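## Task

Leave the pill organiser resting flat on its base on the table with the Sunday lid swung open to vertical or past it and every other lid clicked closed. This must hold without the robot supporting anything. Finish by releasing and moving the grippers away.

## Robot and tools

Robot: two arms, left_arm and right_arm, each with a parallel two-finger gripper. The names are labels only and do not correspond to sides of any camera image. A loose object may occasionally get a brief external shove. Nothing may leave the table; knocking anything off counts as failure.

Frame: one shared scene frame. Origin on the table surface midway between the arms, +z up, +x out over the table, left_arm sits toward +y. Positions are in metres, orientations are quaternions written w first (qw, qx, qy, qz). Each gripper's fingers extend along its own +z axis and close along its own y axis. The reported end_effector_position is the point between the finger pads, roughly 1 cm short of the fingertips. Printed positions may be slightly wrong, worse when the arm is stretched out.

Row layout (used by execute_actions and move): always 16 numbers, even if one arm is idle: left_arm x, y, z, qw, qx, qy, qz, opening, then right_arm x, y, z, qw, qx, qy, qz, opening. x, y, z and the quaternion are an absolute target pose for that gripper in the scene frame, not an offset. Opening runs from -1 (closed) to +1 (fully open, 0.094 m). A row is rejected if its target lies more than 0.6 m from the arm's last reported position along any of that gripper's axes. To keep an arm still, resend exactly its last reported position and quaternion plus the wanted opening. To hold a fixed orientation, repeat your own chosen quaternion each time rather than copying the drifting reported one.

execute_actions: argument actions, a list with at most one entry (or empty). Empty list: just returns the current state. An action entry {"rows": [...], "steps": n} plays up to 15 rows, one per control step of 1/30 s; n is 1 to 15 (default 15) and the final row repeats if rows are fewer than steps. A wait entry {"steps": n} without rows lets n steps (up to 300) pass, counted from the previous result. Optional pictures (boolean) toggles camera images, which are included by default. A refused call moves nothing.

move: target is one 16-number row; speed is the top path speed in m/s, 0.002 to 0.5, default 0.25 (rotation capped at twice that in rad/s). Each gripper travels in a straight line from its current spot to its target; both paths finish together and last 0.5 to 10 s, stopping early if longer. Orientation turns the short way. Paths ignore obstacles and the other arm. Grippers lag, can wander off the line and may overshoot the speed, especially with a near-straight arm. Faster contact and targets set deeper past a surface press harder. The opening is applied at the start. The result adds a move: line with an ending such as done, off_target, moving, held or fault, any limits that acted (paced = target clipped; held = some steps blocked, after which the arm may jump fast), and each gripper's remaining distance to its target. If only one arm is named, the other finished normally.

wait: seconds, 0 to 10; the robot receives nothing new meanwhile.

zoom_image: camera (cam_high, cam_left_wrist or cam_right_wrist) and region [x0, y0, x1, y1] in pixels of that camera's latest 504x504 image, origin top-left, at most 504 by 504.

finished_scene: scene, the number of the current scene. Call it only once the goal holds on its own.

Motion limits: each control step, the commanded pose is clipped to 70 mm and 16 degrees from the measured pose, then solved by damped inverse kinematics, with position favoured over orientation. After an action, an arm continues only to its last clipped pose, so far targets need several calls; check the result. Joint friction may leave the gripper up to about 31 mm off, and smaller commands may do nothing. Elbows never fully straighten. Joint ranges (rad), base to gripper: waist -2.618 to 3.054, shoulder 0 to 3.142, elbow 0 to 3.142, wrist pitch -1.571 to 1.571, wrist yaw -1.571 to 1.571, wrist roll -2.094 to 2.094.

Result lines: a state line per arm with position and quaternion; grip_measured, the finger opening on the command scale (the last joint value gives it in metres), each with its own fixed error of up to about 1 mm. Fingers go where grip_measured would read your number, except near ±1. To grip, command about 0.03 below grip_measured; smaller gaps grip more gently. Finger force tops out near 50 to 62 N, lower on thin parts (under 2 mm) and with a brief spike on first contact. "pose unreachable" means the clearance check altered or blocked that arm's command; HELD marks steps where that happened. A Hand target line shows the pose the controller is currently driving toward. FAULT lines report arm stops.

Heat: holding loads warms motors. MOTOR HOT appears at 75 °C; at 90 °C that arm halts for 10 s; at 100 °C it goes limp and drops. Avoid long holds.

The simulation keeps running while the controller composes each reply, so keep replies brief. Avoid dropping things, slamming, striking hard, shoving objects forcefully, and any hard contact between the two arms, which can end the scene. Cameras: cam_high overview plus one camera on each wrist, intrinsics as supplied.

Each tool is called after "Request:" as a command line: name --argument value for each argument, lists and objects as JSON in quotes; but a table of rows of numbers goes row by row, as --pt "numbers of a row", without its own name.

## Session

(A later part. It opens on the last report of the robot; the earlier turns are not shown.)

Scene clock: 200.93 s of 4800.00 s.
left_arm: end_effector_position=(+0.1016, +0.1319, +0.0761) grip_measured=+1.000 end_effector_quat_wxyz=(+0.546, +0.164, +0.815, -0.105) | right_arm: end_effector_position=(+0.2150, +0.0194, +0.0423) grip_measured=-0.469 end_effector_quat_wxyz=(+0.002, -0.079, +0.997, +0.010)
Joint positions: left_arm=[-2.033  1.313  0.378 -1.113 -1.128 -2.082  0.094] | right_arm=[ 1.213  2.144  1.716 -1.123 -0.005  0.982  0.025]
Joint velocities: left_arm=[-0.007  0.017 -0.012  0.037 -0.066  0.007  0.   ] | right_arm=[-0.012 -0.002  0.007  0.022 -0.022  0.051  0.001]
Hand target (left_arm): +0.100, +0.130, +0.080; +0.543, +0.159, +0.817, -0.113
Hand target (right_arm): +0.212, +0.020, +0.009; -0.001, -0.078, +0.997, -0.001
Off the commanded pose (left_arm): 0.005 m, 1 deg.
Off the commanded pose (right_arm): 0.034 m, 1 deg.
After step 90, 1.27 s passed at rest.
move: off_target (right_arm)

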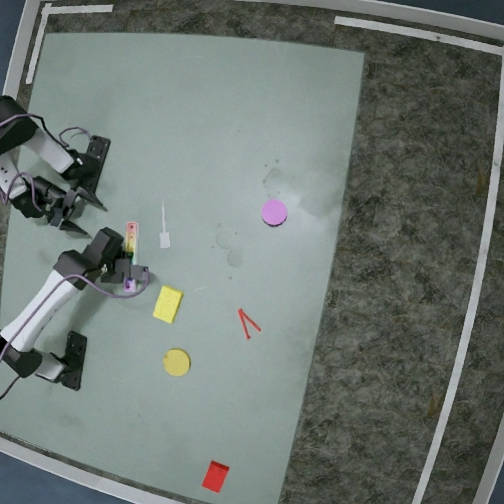

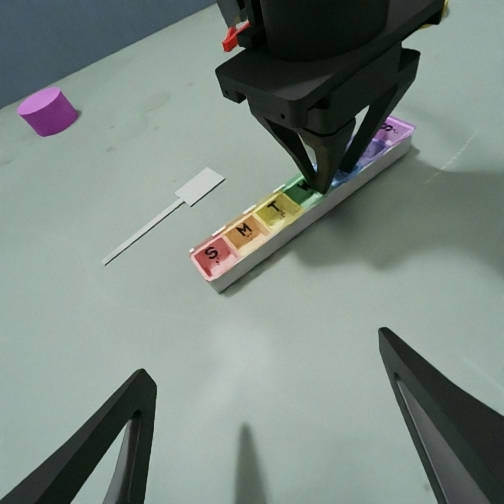

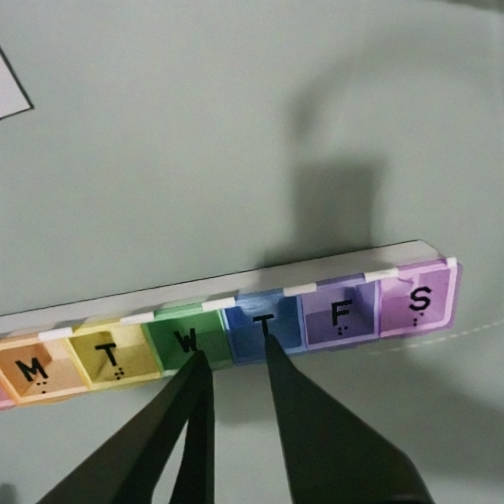

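Request:
move --target '[0.10,0.13,0.08,0.543,0.159,0.817,-0.113,1, 0.213,0.021,0.075,0,-0.078,0.997,0,-0.47]' --speed 0.1

Request:
move --target '[0.10,0.13,0.08,0.543,0.159,0.817,-0.113,1, 0.204,0.082,0.055,0,-0.078,0.997,0,-0.47]' --speed 0.1

Scene clock: 211.57 s of 4800.00 s.
left_arm: end_effector_position=(+0.1016, +0.1319, +0.0761) grip_measured=+1.000 end_effector_quat_wxyz=(+0.546, +0.164, +0.815, -0.105) | right_arm: end_effector_position=(+0.2144, +0.0180, +0.0716) grip_measured=-0.469 end_effector_quat_wxyz=(-0.002, -0.079, +0.997, +0.002)
Joint positions: left_arm=[-2.033  1.313  0.378 -1.113 -1.128 -2.082  0.094] | right_arm=[ 1.213  2.14   1.826 -1.256 -0.005  0.983  0.025]
Joint velocities: left_arm=[-0.017 -0.022 -0.002  0.037 -0.007  0.022  0.   ] | right_arm=[ 0.012 -0.002  0.012 -0.022 -0.051  0.007  0.   ]
Hand target (left_arm): +0.100, +0.130, +0.080; +0.543, +0.159, +0.817, -0.113
Hand target (right_arm): +0.213, +0.020, +0.075; +0.000, -0.078, +0.997, +0.000
Off the commanded pose (left_arm): 0.005 m, 1 deg.
Off the commanded pose (right_arm): 0.005 m, 0 deg.
After step 90, 6.63 s passed at rest.
move: done

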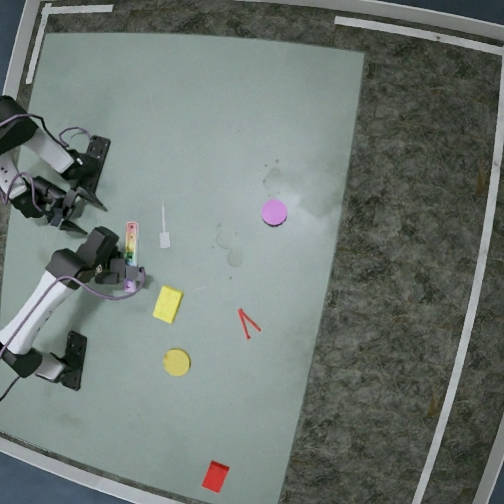

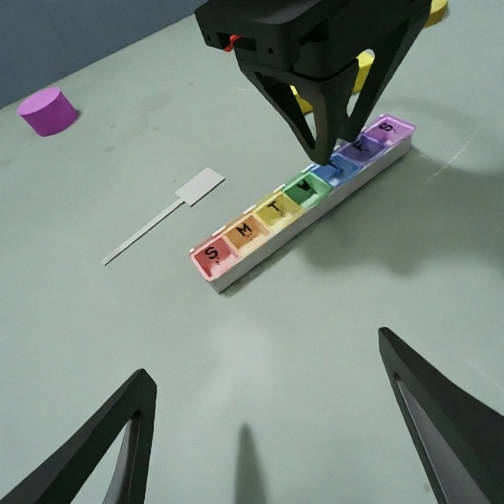

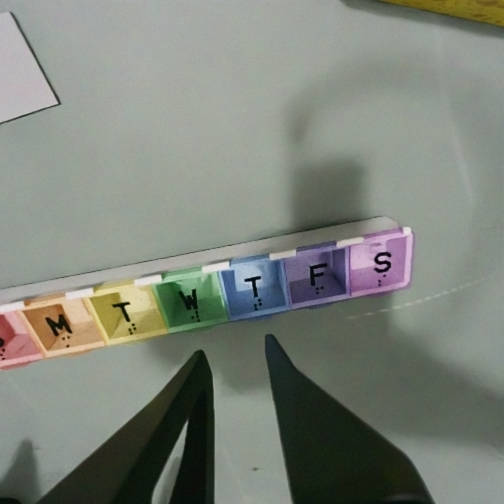

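Scene clock: 212.77 s of 4800.00 s.
left_arm: end_effector_position=(+0.1016, +0.1319, +0.0761) grip_measured=+1.000 end_effector_quat_wxyz=(+0.546, +0.164, +0.815, -0.105) | right_arm: end_effector_position=(+0.2062, +0.0807, +0.0516) grip_measured=-0.469 end_effector_quat_wxyz=(-0.002, -0.080, +0.997, +0.002)
Joint positions: left_arm=[-2.033  1.313  0.378 -1.113 -1.128 -2.082  0.094] | right_arm=[ 1.285  2.41   2.2   -1.359 -0.005  1.052  0.025]
Joint velocities: left_arm=[-0.007 -0.002 -0.002  0.007 -0.007 -0.022  0.   ] | right_arm=[-0.012 -0.007 -0.007 -0.007 -0.022 -0.022  0.   ]
Hand target (left_arm): +0.100, +0.130, +0.080; +0.543, +0.159, +0.817, -0.113
Hand target (right_arm): +0.204, +0.082, +0.055; -0.001, -0.078, +0.997, +0.001
Off the commanded pose (left_arm): 0.005 m, 1 deg.
Off the commanded pose (right_arm): 0.004 m, 0 deg.
move: done

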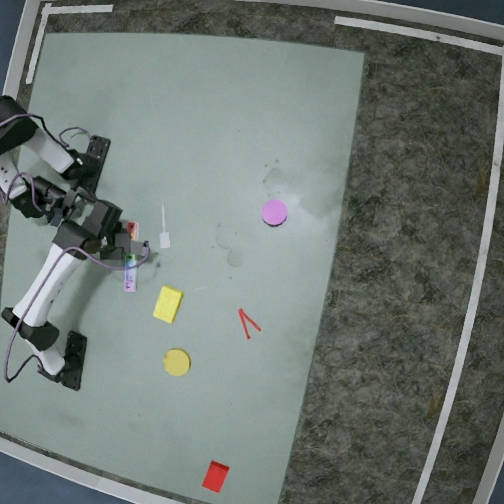

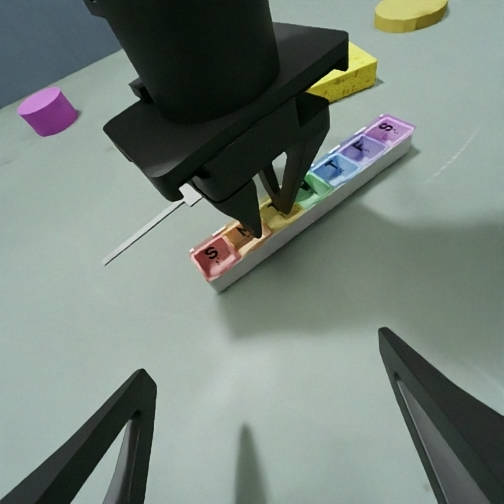

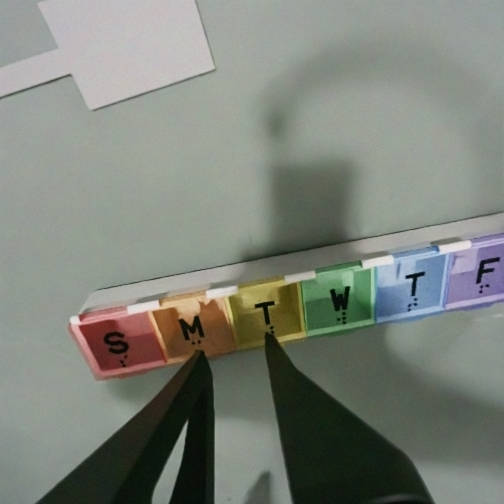

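Request:
move --target '[0.10,0.13,0.08,0.543,0.159,0.817,-0.113,1, 0.204,0.081,0.008,0,-0.078,0.997,0,-0.47]' --speed 0.05

Request:
move --target '[0.10,0.13,0.08,0.543,0.159,0.817,-0.113,1, 0.21,0.04,0.09,0,-0.078,0.997,0,-0.47]' --speed 0.1

Request:
zoom_image --camera "cam_left_wrist" --region '[180, 100, 430, 300]'

Request:
zoom_image --camera "cam_right_wrist" --region '[0, 180, 504, 400]'

Scene clock: 220.23 s of 4800.00 s.
left_arm: end_effector_position=(+0.1016, +0.1319, +0.0761) grip_measured=+1.000 end_effector_quat_wxyz=(+0.546, +0.164, +0.815, -0.105) | right_arm: end_effector_position=(+0.2057, +0.0793, +0.0436) grip_measured=-0.469 end_effector_quat_wxyz=(+0.003, -0.079, +0.997, +0.013)
Joint positions: left_arm=[-2.033  1.313  0.378 -1.113 -1.128 -2.082  0.094] | right_arm=[ 1.285  2.369  2.096 -1.272 -0.005  1.053  0.025]
Joint velocities: left_arm=[-0.017 -0.012 -0.012 -0.037  0.007  0.007  0.   ] | right_arm=[-0.027 -0.007 -0.002 -0.022  0.066  0.022 -0.001]
Hand target (left_arm): +0.100, +0.130, +0.080; +0.543, +0.159, +0.817, -0.113
Hand target (right_arm): +0.204, +0.080, +0.009; -0.001, -0.078, +0.997, -0.001
Off the commanded pose (left_arm): 0.005 m, 1 deg.
Off the commanded pose (right_arm): 0.036 m, 2 deg.
After step 90, 3.37 s passed at rest.
move: off_target (right_arm)

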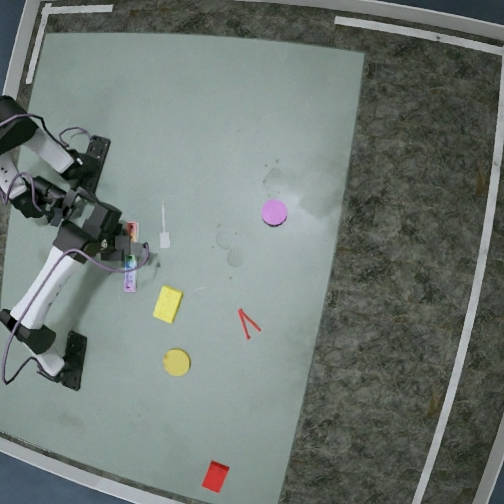

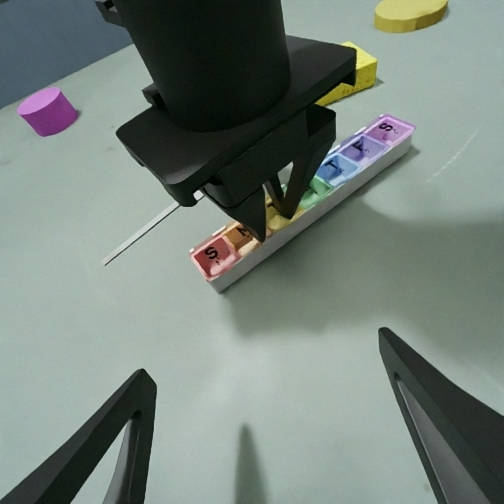

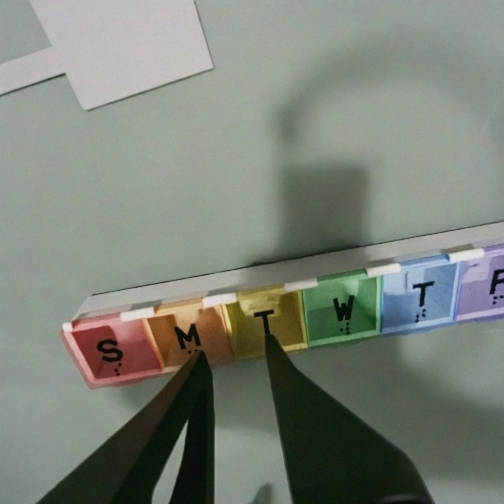

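Scene clock: 221.23 s of 4800.00 s.
left_arm: end_effector_position=(+0.1016, +0.1319, +0.0761) grip_measured=+1.000 end_effector_quat_wxyz=(+0.546, +0.164, +0.815, -0.105) | right_arm: end_effector_position=(+0.2087, +0.0489, +0.0886) grip_measured=-0.469 end_effector_quat_wxyz=(+0.003, -0.077, +0.997, +0.011)
Joint positions: left_arm=[-2.033  1.313  0.378 -1.113 -1.128 -2.082  0.094] | right_arm=[ 1.255  2.236  2.048 -1.361 -0.005  1.027  0.025]
Joint velocities: left_arm=[ 0.002  0.032 -0.007 -0.066 -0.007  0.037  0.   ] | right_arm=[-0.007  0.002 -0.007  0.066  0.037 -0.066  0.   ]
Hand target (left_arm): +0.100, +0.130, +0.080; +0.543, +0.159, +0.817, -0.113
Hand target (right_arm): +0.210, +0.039, +0.090; +0.001, -0.078, +0.997, -0.001
Off the commanded pose (left_arm): 0.005 m, 1 deg.
Off the commanded pose (right_arm): 0.009 m, 1 deg.
move: done

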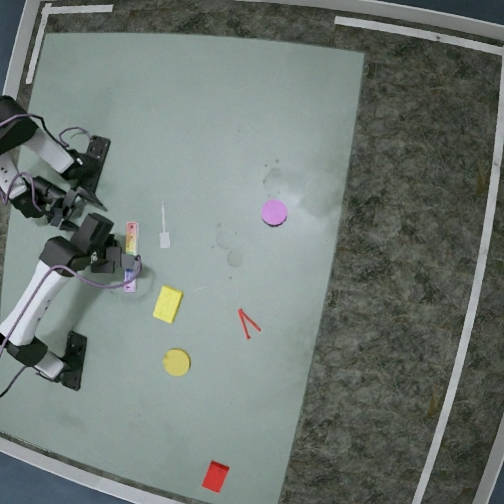

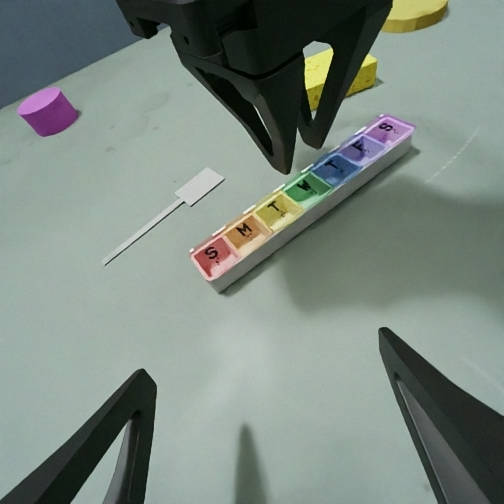

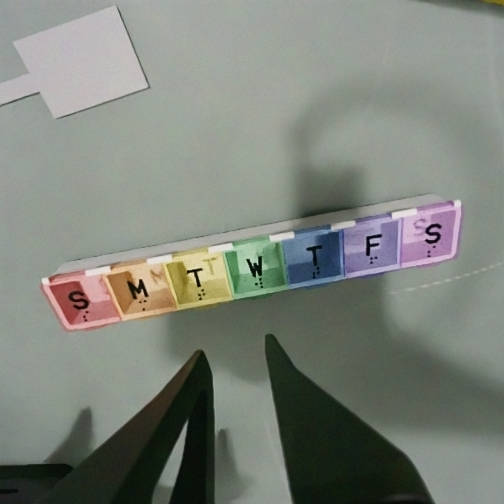

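Region (180, 100, 430, 300) of cam_left_wrist's 504x504 image, scaled by 2.016, with more detail than that image has; it fills the top 403 rows of this view, and the rest is white.

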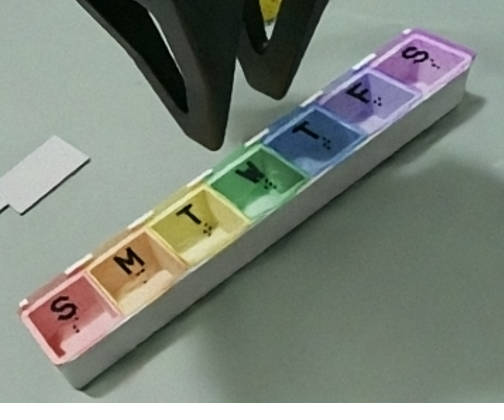

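Region (0, 180, 504, 400) of cam_right_wrist's 504x504 image, scaled by 1.000; it fills the top 220 rows of this view, and the rest is white.

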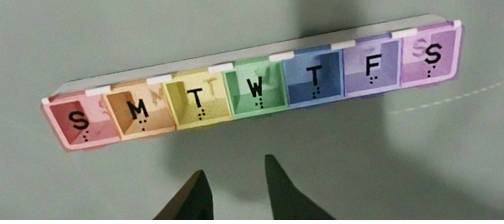

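Request:
move --target '[0.22,0.28,0.15,0.26,0,0.966,0,1, 0.13,-0.09,0.08,0.55,-0.16,0.81,0.105,-0.47]'

Scene clock: 233.43 s of 4800.00 s.
left_arm: end_effector_position=(+0.1186, +0.1462, +0.0919) grip_measured=+1.000 end_effector_quat_wxyz=(+0.505, +0.105, +0.848, -0.123) | right_arm: end_effector_position=(+0.1239, -0.0885, +0.0808) grip_measured=-0.469 end_effector_quat_wxyz=(+0.536, -0.159, +0.822, +0.110)
Joint positions: left_arm=[-1.898  0.981  0.378 -1.167 -1.084 -1.911  0.094] | right_arm=[ 1.939  1.51   0.608 -0.447  1.146  1.34   0.025]
Joint velocities: left_arm=[-0.002 -0.012 -0.007 -0.051 -0.022  0.037  0.   ] | right_arm=[-0.022  0.002 -0.012 -0.037 -0.007 -0.007  0.   ]
Hand target (left_arm): +0.118, +0.145, +0.091; +0.506, +0.109, +0.847, -0.121
Hand target (right_arm): +0.123, -0.089, +0.080; +0.539, -0.156, +0.819, +0.117
Off the commanded pose (left_arm): 0.178 m, 36 deg; position and orientation clipped at the last step of the last action.
Off the commanded pose (right_arm): 0.006 m, 2 deg.
After step 90, 6.13 s passed at rest.
move: held (left_arm); limits=paced,held; held on 76 of 92 steps (left_arm), including the last (left_arm)
pose unreachable (left arm): on one or more control steps of this call this arm could not follow its commanded pose, so it was not sent that pose on those steps. On the call's last step it was still not sent that pose. It may still have moved: this result reports where it is.
cause: the commanded pose would bring two parts of the arm too close to each other (its shoulder (the part past joint 1) and its gripper housing, with joints 2 (shoulder) to 6 (wrist roll) between them).

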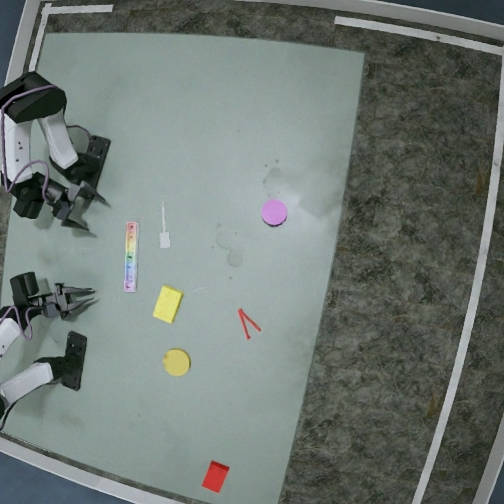

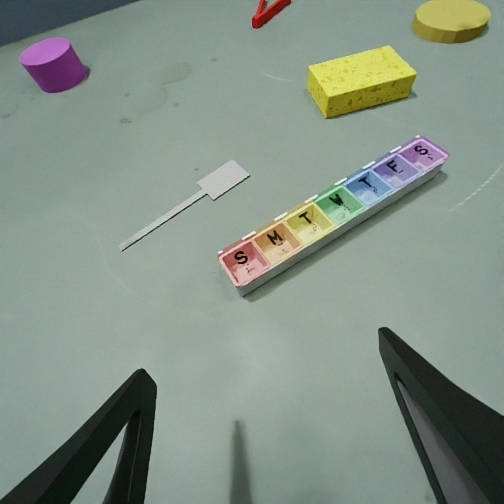

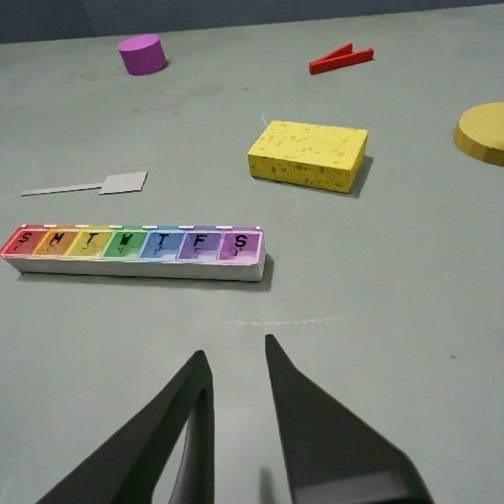

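Request:
zoom_image --camera "cam_right_wrist" --region '[0, 200, 290, 310]'

Request:
zoom_image --camera "cam_right_wrist" --region '[100, 210, 280, 300]'

Region (0, 200, 290, 310) of cam_right_wrist's 504x504 image, scaled by 1.738, with more detail than that image has; it fills the top 191 rows of this view, and the rest is white.

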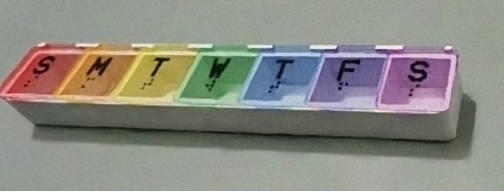

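Region (100, 210, 280, 300) of cam_right_wrist's 504x504 image, scaled by 2.800, with more detail than that image has.

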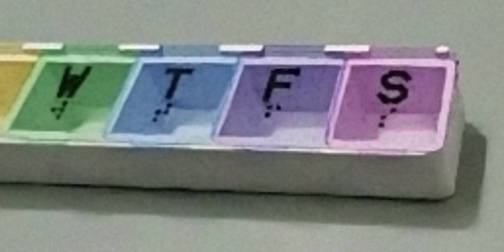

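Request:
move --target '[0.20,0.20,0.16,0.330,0.243,0.908,-0.089,1, 0.15,-0.09,0.13,0.249,-0.702,0.600,0.291,1]'

Scene clock: 274.20 s of 4800.00 s.
left_arm: end_effector_position=(+0.1947, +0.1945, +0.1598) grip_measured=+1.000 end_effector_quat_wxyz=(+0.341, +0.241, +0.903, -0.103) | right_arm: end_effector_position=(+0.1537, -0.0944, +0.1269) grip_measured=+1.000 end_effector_quat_wxyz=(-0.249, +0.707, -0.605, -0.268)
Joint positions: left_arm=[-0.22   0.577  0.686 -0.96   0.128  0.114  0.094] | right_arm=[ 0.943  1.116  0.735 -0.621 -0.519 -0.7    0.094]
Joint velocities: left_arm=[ 0.012 -0.017 -0.007  0.037 -0.022 -0.051  0.   ] | right_arm=[ 0.007 -0.002 -0.007 -0.051  0.051 -0.007  0.   ]
Hand target (left_arm): +0.193, +0.196, +0.158; +0.326, +0.243, +0.908, -0.103
Hand target (right_arm): +0.157, -0.093, +0.132; -0.250, +0.708, -0.603, -0.271
Off the commanded pose (left_arm): 0.008 m, 2 deg.
Off the commanded pose (right_arm): 0.007 m, 3 deg.
After step 90, 34.33 s passed at rest.
move: off_target (right_arm)

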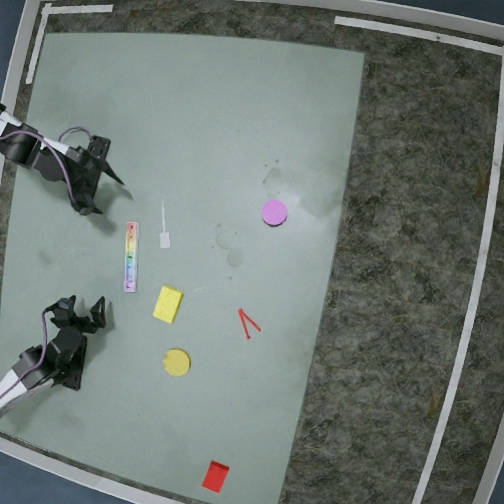

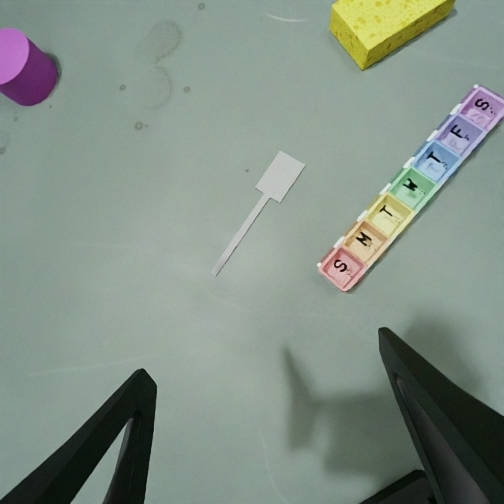

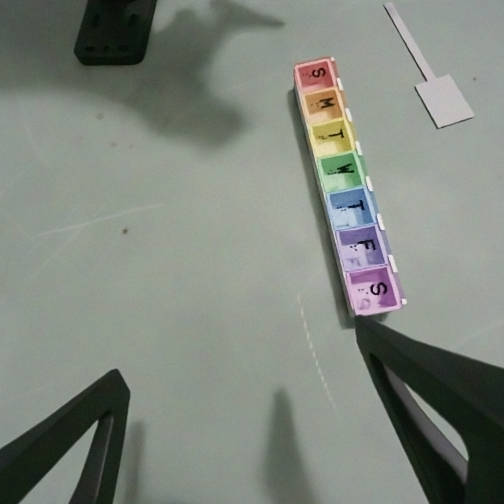

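Request:
move --target '[0.17,0.26,0.16,0.330,0.243,0.908,-0.089,1, 0.213,0.075,0.075,0.249,-0.702,0.600,0.291,1]'

Scene clock: 281.80 s of 4800.00 s.
left_arm: end_effector_position=(+0.1721, +0.2566, +0.1609) grip_measured=+1.000 end_effector_quat_wxyz=(+0.344, +0.243, +0.903, -0.084) | right_arm: end_effector_position=(+0.2115, +0.0658, +0.0689) grip_measured=+1.000 end_effector_quat_wxyz=(-0.233, +0.702, -0.606, -0.293)
Joint positions: left_arm=[ 0.598  0.56   0.736 -1.278  0.573  0.842  0.094] | right_arm=[ 1.087  1.856  1.148 -0.247 -0.489 -0.545  0.094]
Joint velocities: left_arm=[ 0.012 -0.017  0.002  0.007  0.007  0.066  0.   ] | right_arm=[ 0.007  0.002 -0.007  0.007 -0.066  0.081  0.   ]
Hand target (left_arm): +0.171, +0.256, +0.162; +0.336, +0.239, +0.906, -0.093
Hand target (right_arm): +0.214, +0.076, +0.077; -0.249, +0.701, -0.600, -0.294
Off the commanded pose (left_arm): 0.004 m, 2 deg.
Off the commanded pose (right_arm): 0.011 m, 2 deg.
After step 90, 2.93 s passed at rest.
move: off_target (right_arm)

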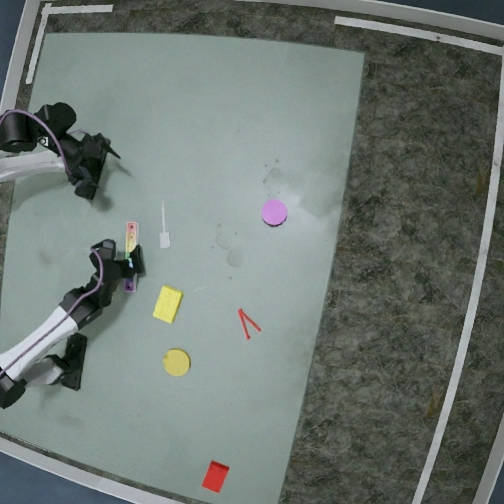

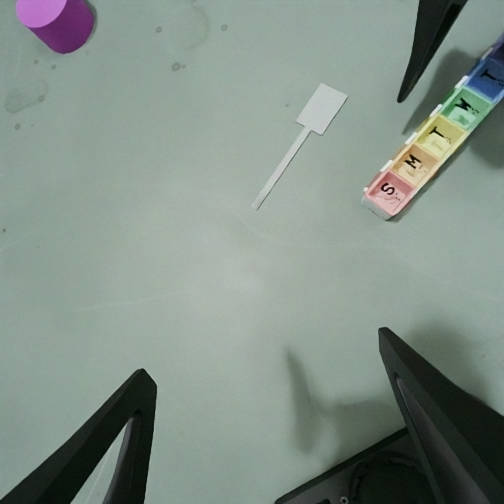

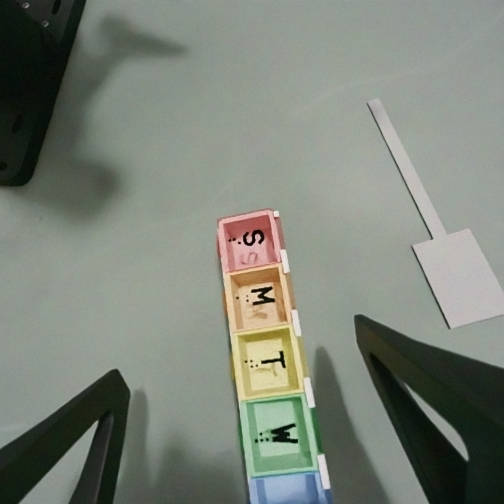

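Request:
move --target '[0.17,0.26,0.16,0.330,0.243,0.908,-0.089,1, 0.213,0.088,0.020,0.249,-0.702,0.600,0.291,1]' --speed 0.1

Scene clock: 298.43 s of 4800.00 s.
left_arm: end_effector_position=(+0.1714, +0.2597, +0.1584) grip_measured=+1.000 end_effector_quat_wxyz=(+0.338, +0.246, +0.905, -0.081) | right_arm: end_effector_position=(+0.2173, +0.0896, +0.0277) grip_measured=+1.000 end_effector_quat_wxyz=(-0.252, +0.703, -0.597, -0.294)
Joint positions: left_arm=[ 0.625  0.574  0.736 -1.291  0.574  0.884  0.094] | right_arm=[ 1.108  2.     1.136 -0.041 -0.474 -0.532  0.094]
Joint velocities: left_arm=[ 0.007 -0.022  0.002 -0.022  0.037  0.007  0.   ] | right_arm=[-0.017  0.002 -0.027 -0.022  0.037 -0.022  0.   ]
Hand target (left_arm): +0.170, +0.260, +0.160; +0.331, +0.242, +0.908, -0.089
Hand target (right_arm): +0.213, +0.089, +0.020; -0.249, +0.702, -0.600, -0.292
Off the commanded pose (left_arm): 0.002 m, 1 deg.
Off the commanded pose (right_arm): 0.009 m, 1 deg.
After step 90, 12.67 s passed at rest.
move: done

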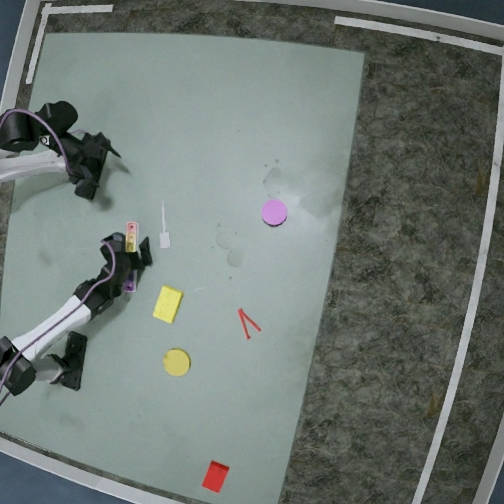

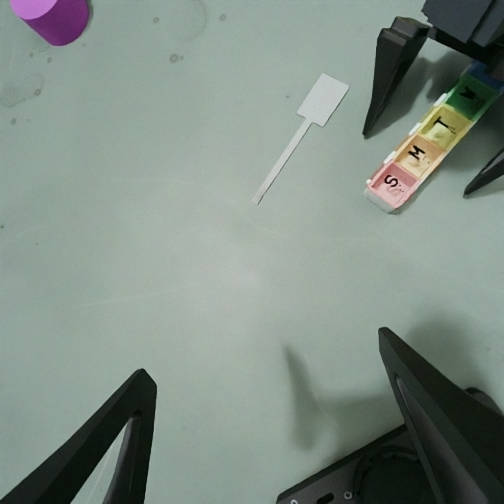

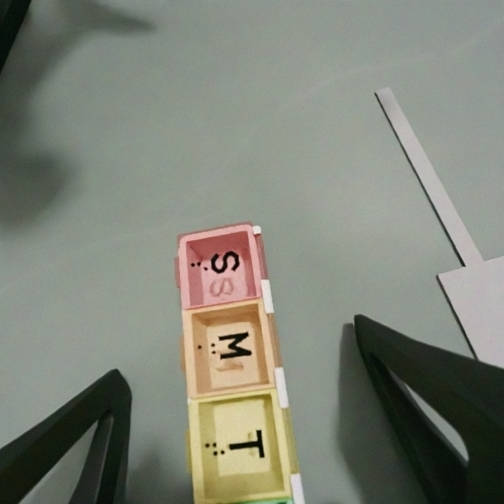

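Request:
move --target '[0.17,0.26,0.16,0.330,0.243,0.908,-0.089,1, 0.217,0.074,0.020,0.249,-0.702,0.600,0.291,1]' --speed 0.1

Request:
execute_actions --actions '[{"rows":[[0.17,0.26,0.16,0.330,0.243,0.908,-0.089,1, 0.217,0.074,0.020,0.249,-0.702,0.600,0.291,0.0]],"steps":15}]'

Scene clock: 305.53 s of 4800.00 s.
left_arm: end_effector_position=(+0.1712, +0.2596, +0.1582) grip_measured=+1.000 end_effector_quat_wxyz=(+0.337, +0.247, +0.905, -0.081) | right_arm: end_effector_position=(+0.2172, +0.0847, +0.0261) grip_measured=+1.000 end_effector_quat_wxyz=(-0.260, +0.704, -0.592, -0.295)
Joint positions: left_arm=[ 0.625  0.574  0.736 -1.292  0.574  0.887  0.094] | right_arm=[ 1.101  1.988  1.098 -0.003 -0.479 -0.544  0.094]
Joint velocities: left_arm=[-0.002 -0.012 -0.012 -0.037  0.051  0.022  0.   ] | right_arm=[-0.002 -0.012 -0.002  0.022 -0.022 -0.051  0.   ]
Hand target (left_arm): +0.170, +0.260, +0.160; +0.330, +0.243, +0.908, -0.089
Hand target (right_arm): +0.217, +0.074, +0.020; -0.249, +0.702, -0.600, -0.291
Off the commanded pose (left_arm): 0.002 m, 1 deg.
Off the commanded pose (right_arm): 0.012 m, 2 deg.
After step 90, 3.40 s passed at rest.
move: off_target (right_arm)

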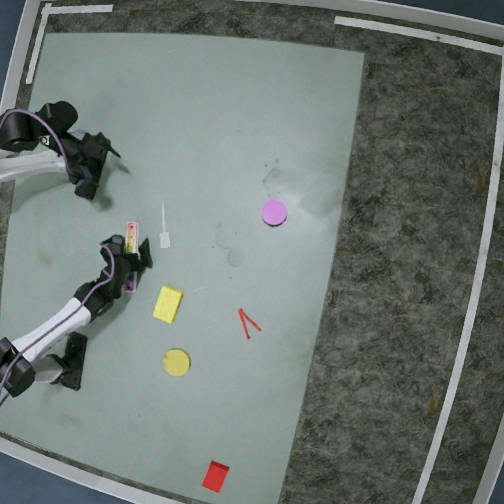

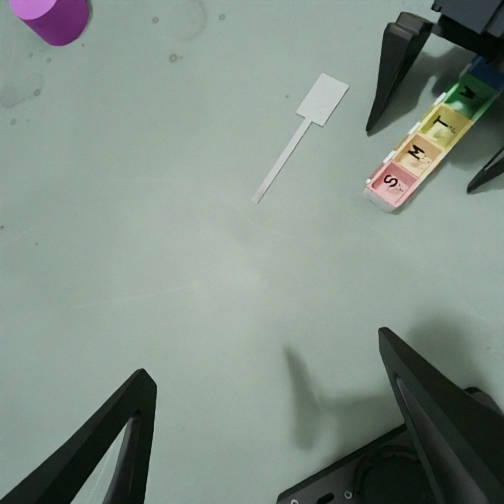

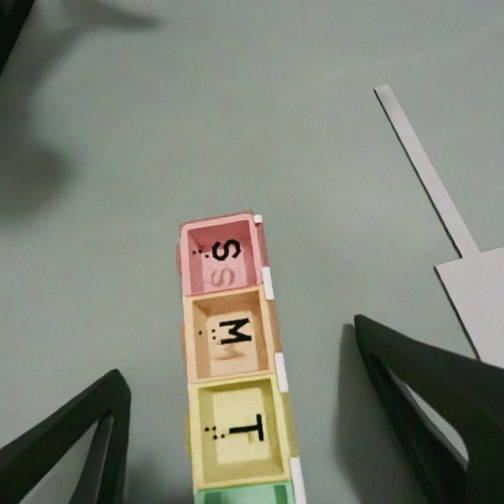

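Scene clock: 306.03 s of 4800.00 s.
left_arm: end_effector_position=(+0.1712, +0.2596, +0.1582) grip_measured=+1.000 end_effector_quat_wxyz=(+0.337, +0.248, +0.905, -0.081) | right_arm: end_effector_position=(+0.2182, +0.0842, +0.0260) grip_measured=+0.001 end_effector_quat_wxyz=(-0.260, +0.703, -0.592, -0.295)
Joint positions: left_arm=[ 0.625  0.574  0.736 -1.292  0.574  0.887  0.094] | right_arm=[ 1.099  1.988  1.098 -0.003 -0.479 -0.544  0.047]
Joint velocities: left_arm=[-0.007  0.007  0.002  0.007 -0.022  0.081  0.   ] | right_arm=[ 0.017  0.012  0.002  0.066 -0.051  0.022 -0.   ]
Hand target (left_arm): +0.170, +0.260, +0.160; +0.330, +0.243, +0.908, -0.089
Hand target (right_arm): +0.217, +0.074, +0.020; -0.249, +0.702, -0.600, -0.291
Off the commanded pose (left_arm): 0.002 m, 1 deg.
Off the commanded pose (right_arm): 0.012 m, 2 deg.
Steps of this call (steps 1 to 15: all 15 steps of this action). Readings (end_effector_position):
1: left_arm (+0.1712, +0.2596, +0.1582) | right_arm (+0.2171, +0.0846, +0.0260)
2: left_arm (+0.1712, +0.2596, +0.1582) | right_arm (+0.2173, +0.0846, +0.0260)
4: left_arm (+0.1712, +0.2596, +0.1582) | right_arm (+0.2178, +0.0844, +0.0260)
8: left_arm (+0.1712, +0.2596, +0.1582) | right_arm (+0.2182, +0.0842, +0.0260)
15: the state above

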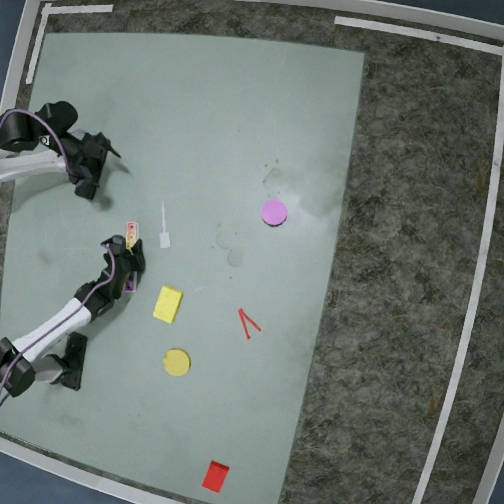

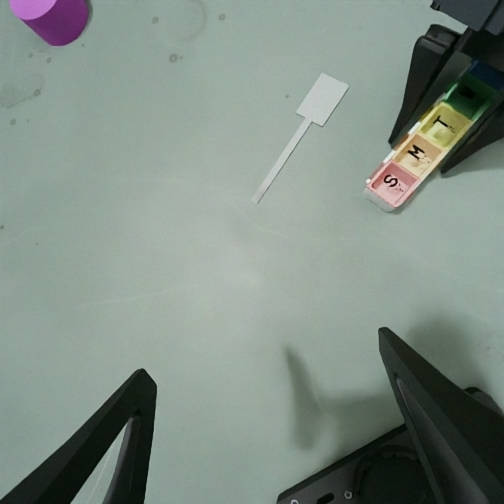

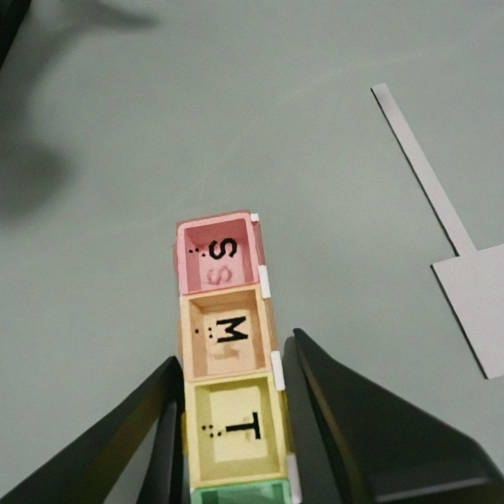

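Request:
execute_actions --actions '[{"rows":[[0.17,0.26,0.16,0.330,0.243,0.908,-0.089,1, 0.218,0.084,0.026,0.260,-0.704,0.592,0.295,-0.32]],"steps":15}]'

Scene clock: 310.90 s of 4800.00 s.
left_arm: end_effector_position=(+0.1711, +0.2596, +0.1582) grip_measured=+1.000 end_effector_quat_wxyz=(+0.337, +0.248, +0.905, -0.081) | right_arm: end_effector_position=(+0.2182, +0.0842, +0.0260) grip_measured=-0.311 end_effector_quat_wxyz=(-0.260, +0.703, -0.592, -0.295)
Joint positions: left_arm=[ 0.625  0.574  0.736 -1.292  0.574  0.887  0.094] | right_arm=[ 1.099  1.988  1.098 -0.003 -0.479 -0.544  0.032]
Joint velocities: left_arm=[-0.007 -0.002  0.002 -0.007 -0.007  0.066  0.   ] | right_arm=[-0.022 -0.007  0.007 -0.125 -0.037 -0.022  0.   ]
Hand target (left_arm): +0.170, +0.260, +0.160; +0.330, +0.242, +0.908, -0.089
Hand target (right_arm): +0.218, +0.084, +0.026; -0.260, +0.704, -0.592, -0.295
Off the commanded pose (left_arm): 0.002 m, 1 deg.
Off the commanded pose (right_arm): 0.000 m, 0 deg.
Steps of this call (steps 1 to 90: nothing new was sent; then 1.37 s passed at rest; steps 91 to 105: all 15 steps of this action). Readings (end_effector_position):
91: left_arm (+0.1712, +0.2596, +0.1582) | right_arm (+0.2182, +0.0842, +0.0260)
92: left_arm (+0.1712, +0.2596, +0.1582) | right_arm (+0.2182, +0.0842, +0.0260)
94: left_arm (+0.1712, +0.2596, +0.1582) | right_arm (+0.2182, +0.0842, +0.0260)
98: left_arm (+0.1711, +0.2596, +0.1582) | right_arm (+0.2182, +0.0842, +0.0260)
105: the state above

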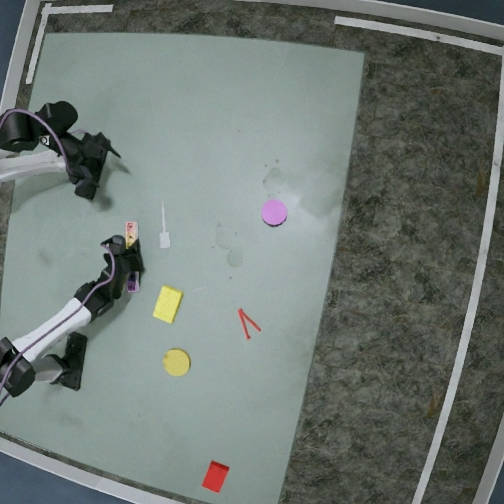

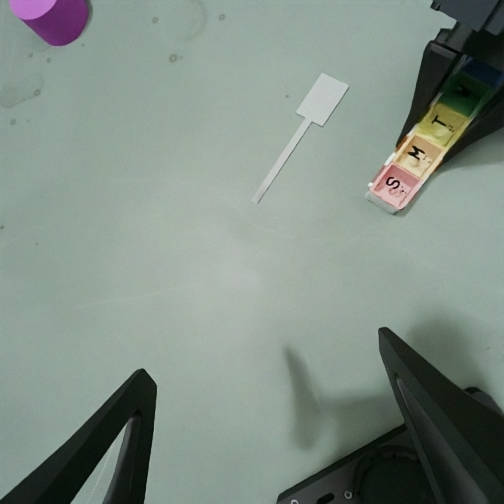

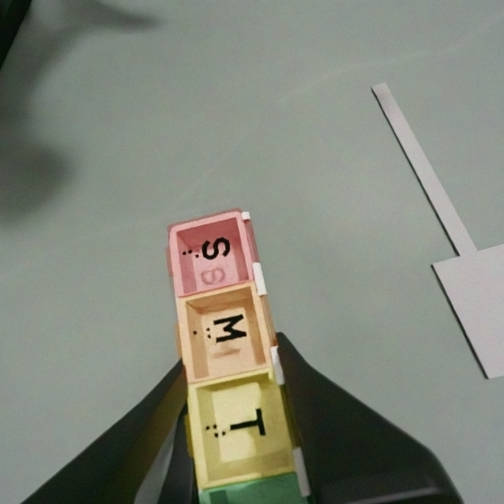

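Request:
execute_actions --actions '[{"rows":[[0.17,0.26,0.16,0.330,0.243,0.908,-0.089,1, 0.218,0.084,0.026,0.260,-0.704,0.592,0.295,-0.36]],"steps":10}]' --pictures false

Request:
move --target '[0.17,0.26,0.16,0.330,0.243,0.908,-0.089,1, 0.232,0.105,0.034,0.332,-0.462,0.800,0.191,-0.36]' --speed 0.1

Scene clock: 318.43 s of 4800.00 s.
left_arm: end_effector_position=(+0.1711, +0.2596, +0.1582) grip_measured=+1.000 end_effector_quat_wxyz=(+0.337, +0.248, +0.905, -0.081) | right_arm: end_effector_position=(+0.2181, +0.0842, +0.0261) grip_measured=-0.335 end_effector_quat_wxyz=(-0.260, +0.703, -0.592, -0.295)
Joint positions: left_arm=[ 0.625  0.574  0.736 -1.292  0.574  0.887  0.094] | right_arm=[ 1.099  1.988  1.098 -0.003 -0.48  -0.544  0.031]
Joint velocities: left_arm=[-0.007  0.002 -0.002 -0.022  0.007 -0.007  0.   ] | right_arm=[-0.002 -0.012 -0.002  0.037  0.022  0.022 -0.001]
Hand target (left_arm): +0.170, +0.260, +0.160; +0.330, +0.243, +0.908, -0.088
Hand target (right_arm): +0.218, +0.084, +0.026; -0.260, +0.704, -0.592, -0.295
Off the commanded pose (left_arm): 0.002 m, 1 deg.
Off the commanded pose (right_arm): 0.000 m, 0 deg.
Steps of this call (steps 1 to 90: nothing new was sent; then 4.20 s passed at rest; steps 91 to 100: all 10 steps of this action). Readings (end_effector_position):
91: left_arm (+0.1711, +0.2596, +0.1582) | right_arm (+0.2182, +0.0842, +0.0260)
92: left_arm (+0.1711, +0.2596, +0.1582) | right_arm (+0.2181, +0.0842, +0.0261)
94: left_arm (+0.1711, +0.2596, +0.1582) | right_arm (+0.2181, +0.0842, +0.0261)
98: left_arm (+0.1711, +0.2596, +0.1582) | right_arm (+0.2181, +0.0842, +0.0261)
100: the state above

Scene clock: 322.57 s of 4800.00 s.
left_arm: end_effector_position=(+0.1711, +0.2596, +0.1582) grip_measured=+1.000 end_effector_quat_wxyz=(+0.337, +0.248, +0.905, -0.081) | right_arm: end_effector_position=(+0.2312, +0.0986, +0.0316) grip_measured=-0.336 end_effector_quat_wxyz=(+0.328, -0.463, +0.800, +0.195)
Joint positions: left_arm=[ 0.625  0.574  0.736 -1.292  0.574  0.887  0.094] | right_arm=[1.291 1.963 1.08  0.089 0.111 0.123 0.031]
Joint velocities: left_arm=[ 0.007 -0.022 -0.012  0.022 -0.037 -0.037  0.   ] | right_arm=[-0.007 -0.012 -0.002 -0.007  0.037 -0.037  0.001]
Hand target (left_arm): +0.170, +0.260, +0.160; +0.330, +0.243, +0.908, -0.089
Hand target (right_arm): +0.231, +0.105, +0.036; +0.332, -0.459, +0.800, +0.197
Off the commanded pose (left_arm): 0.002 m, 1 deg.
Off the commanded pose (right_arm): 0.007 m, 1 deg.
move: done

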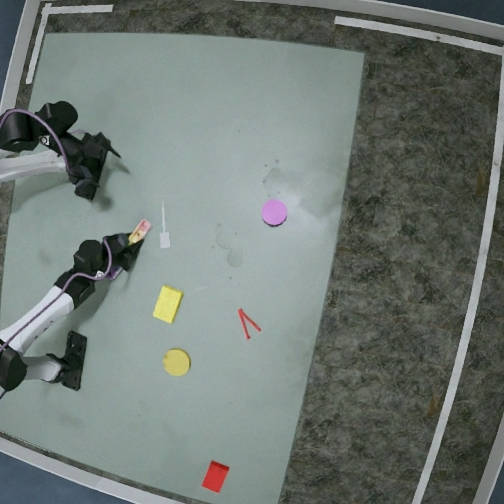

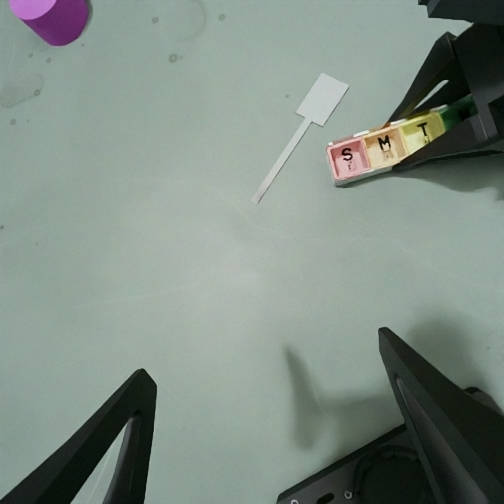

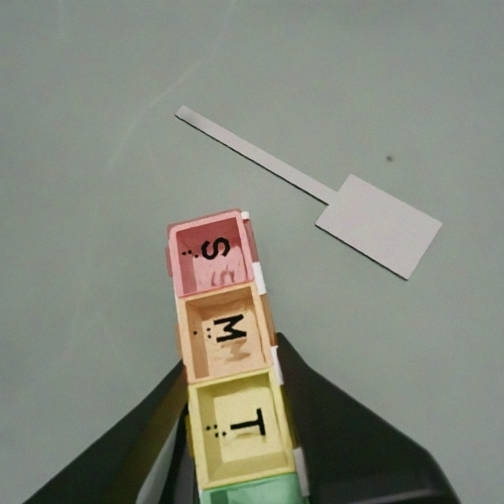

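Request:
move --target '[0.185,0.18,0.06,0.483,0.224,0.837,-0.129,-1, 0.231,0.099,0.020,0.332,-0.462,0.800,0.191,-0.36]' --speed 0.15

Scene clock: 336.13 s of 4800.00 s.
left_arm: end_effector_position=(+0.1713, +0.1954, +0.0809) grip_measured=-0.995 end_effector_quat_wxyz=(+0.432, +0.281, +0.843, -0.156) | right_arm: end_effector_position=(+0.2337, +0.1031, +0.0301) grip_measured=-0.336 end_effector_quat_wxyz=(+0.337, -0.459, +0.798, +0.199)
Joint positions: left_arm=[ 0.086  0.049  0.226 -0.89   0.489  0.362  0.   ] | right_arm=[1.291 1.98  1.08  0.127 0.116 0.125 0.031]
Joint velocities: left_arm=[-0.007 -0.002 -0.012 -0.007 -0.022  0.081 -0.   ] | right_arm=[ 0.007 -0.012 -0.012  0.037  0.022  0.022  0.   ]
Hand target (left_arm): +0.172, +0.197, +0.083; +0.433, +0.279, +0.843, -0.154
Hand target (right_arm): +0.231, +0.099, +0.020; +0.332, -0.462, +0.800, +0.191
Off the commanded pose (left_arm): 0.029 m, 9 deg.
Off the commanded pose (right_arm): 0.011 m, 1 deg.
After step 90, 9.17 s passed at rest.
move: held (left_arm), off_target (right_arm); limits=held; held on 13 of 42 steps (left_arm), including the last (left_arm)
pose unreachable (left arm): on one or more control steps of this call this arm could not follow its commanded pose, so it was not sent that pose on those steps. On the call's last step it was still not sent that pose. It may still have moved: this result reports where it is.
cause: the commanded pose would bring two parts of the arm too close to each other (its upper arm (the part past joint 2) and its wrist (the part past joint 5), with joints 3 (elbow) to 5 (wrist yaw) between them).

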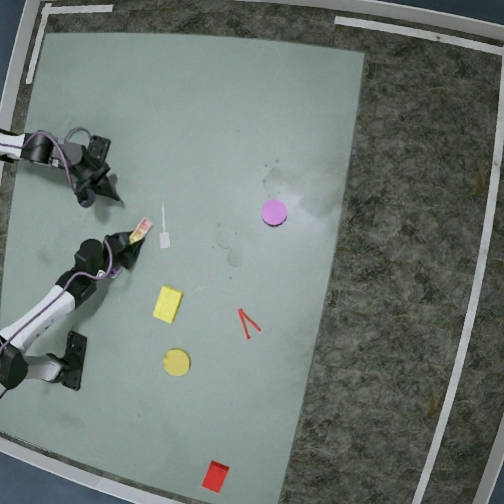

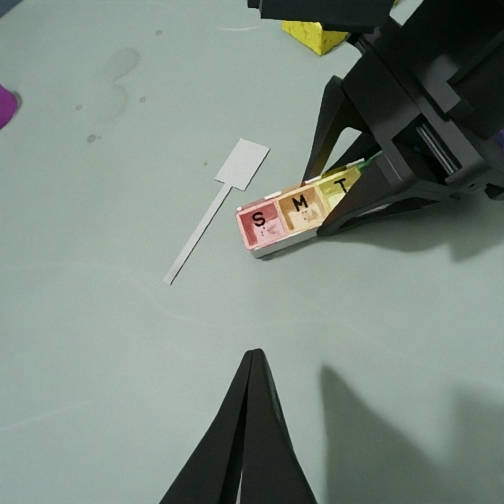

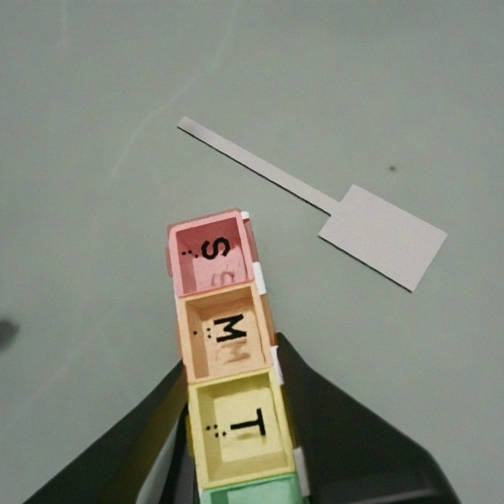

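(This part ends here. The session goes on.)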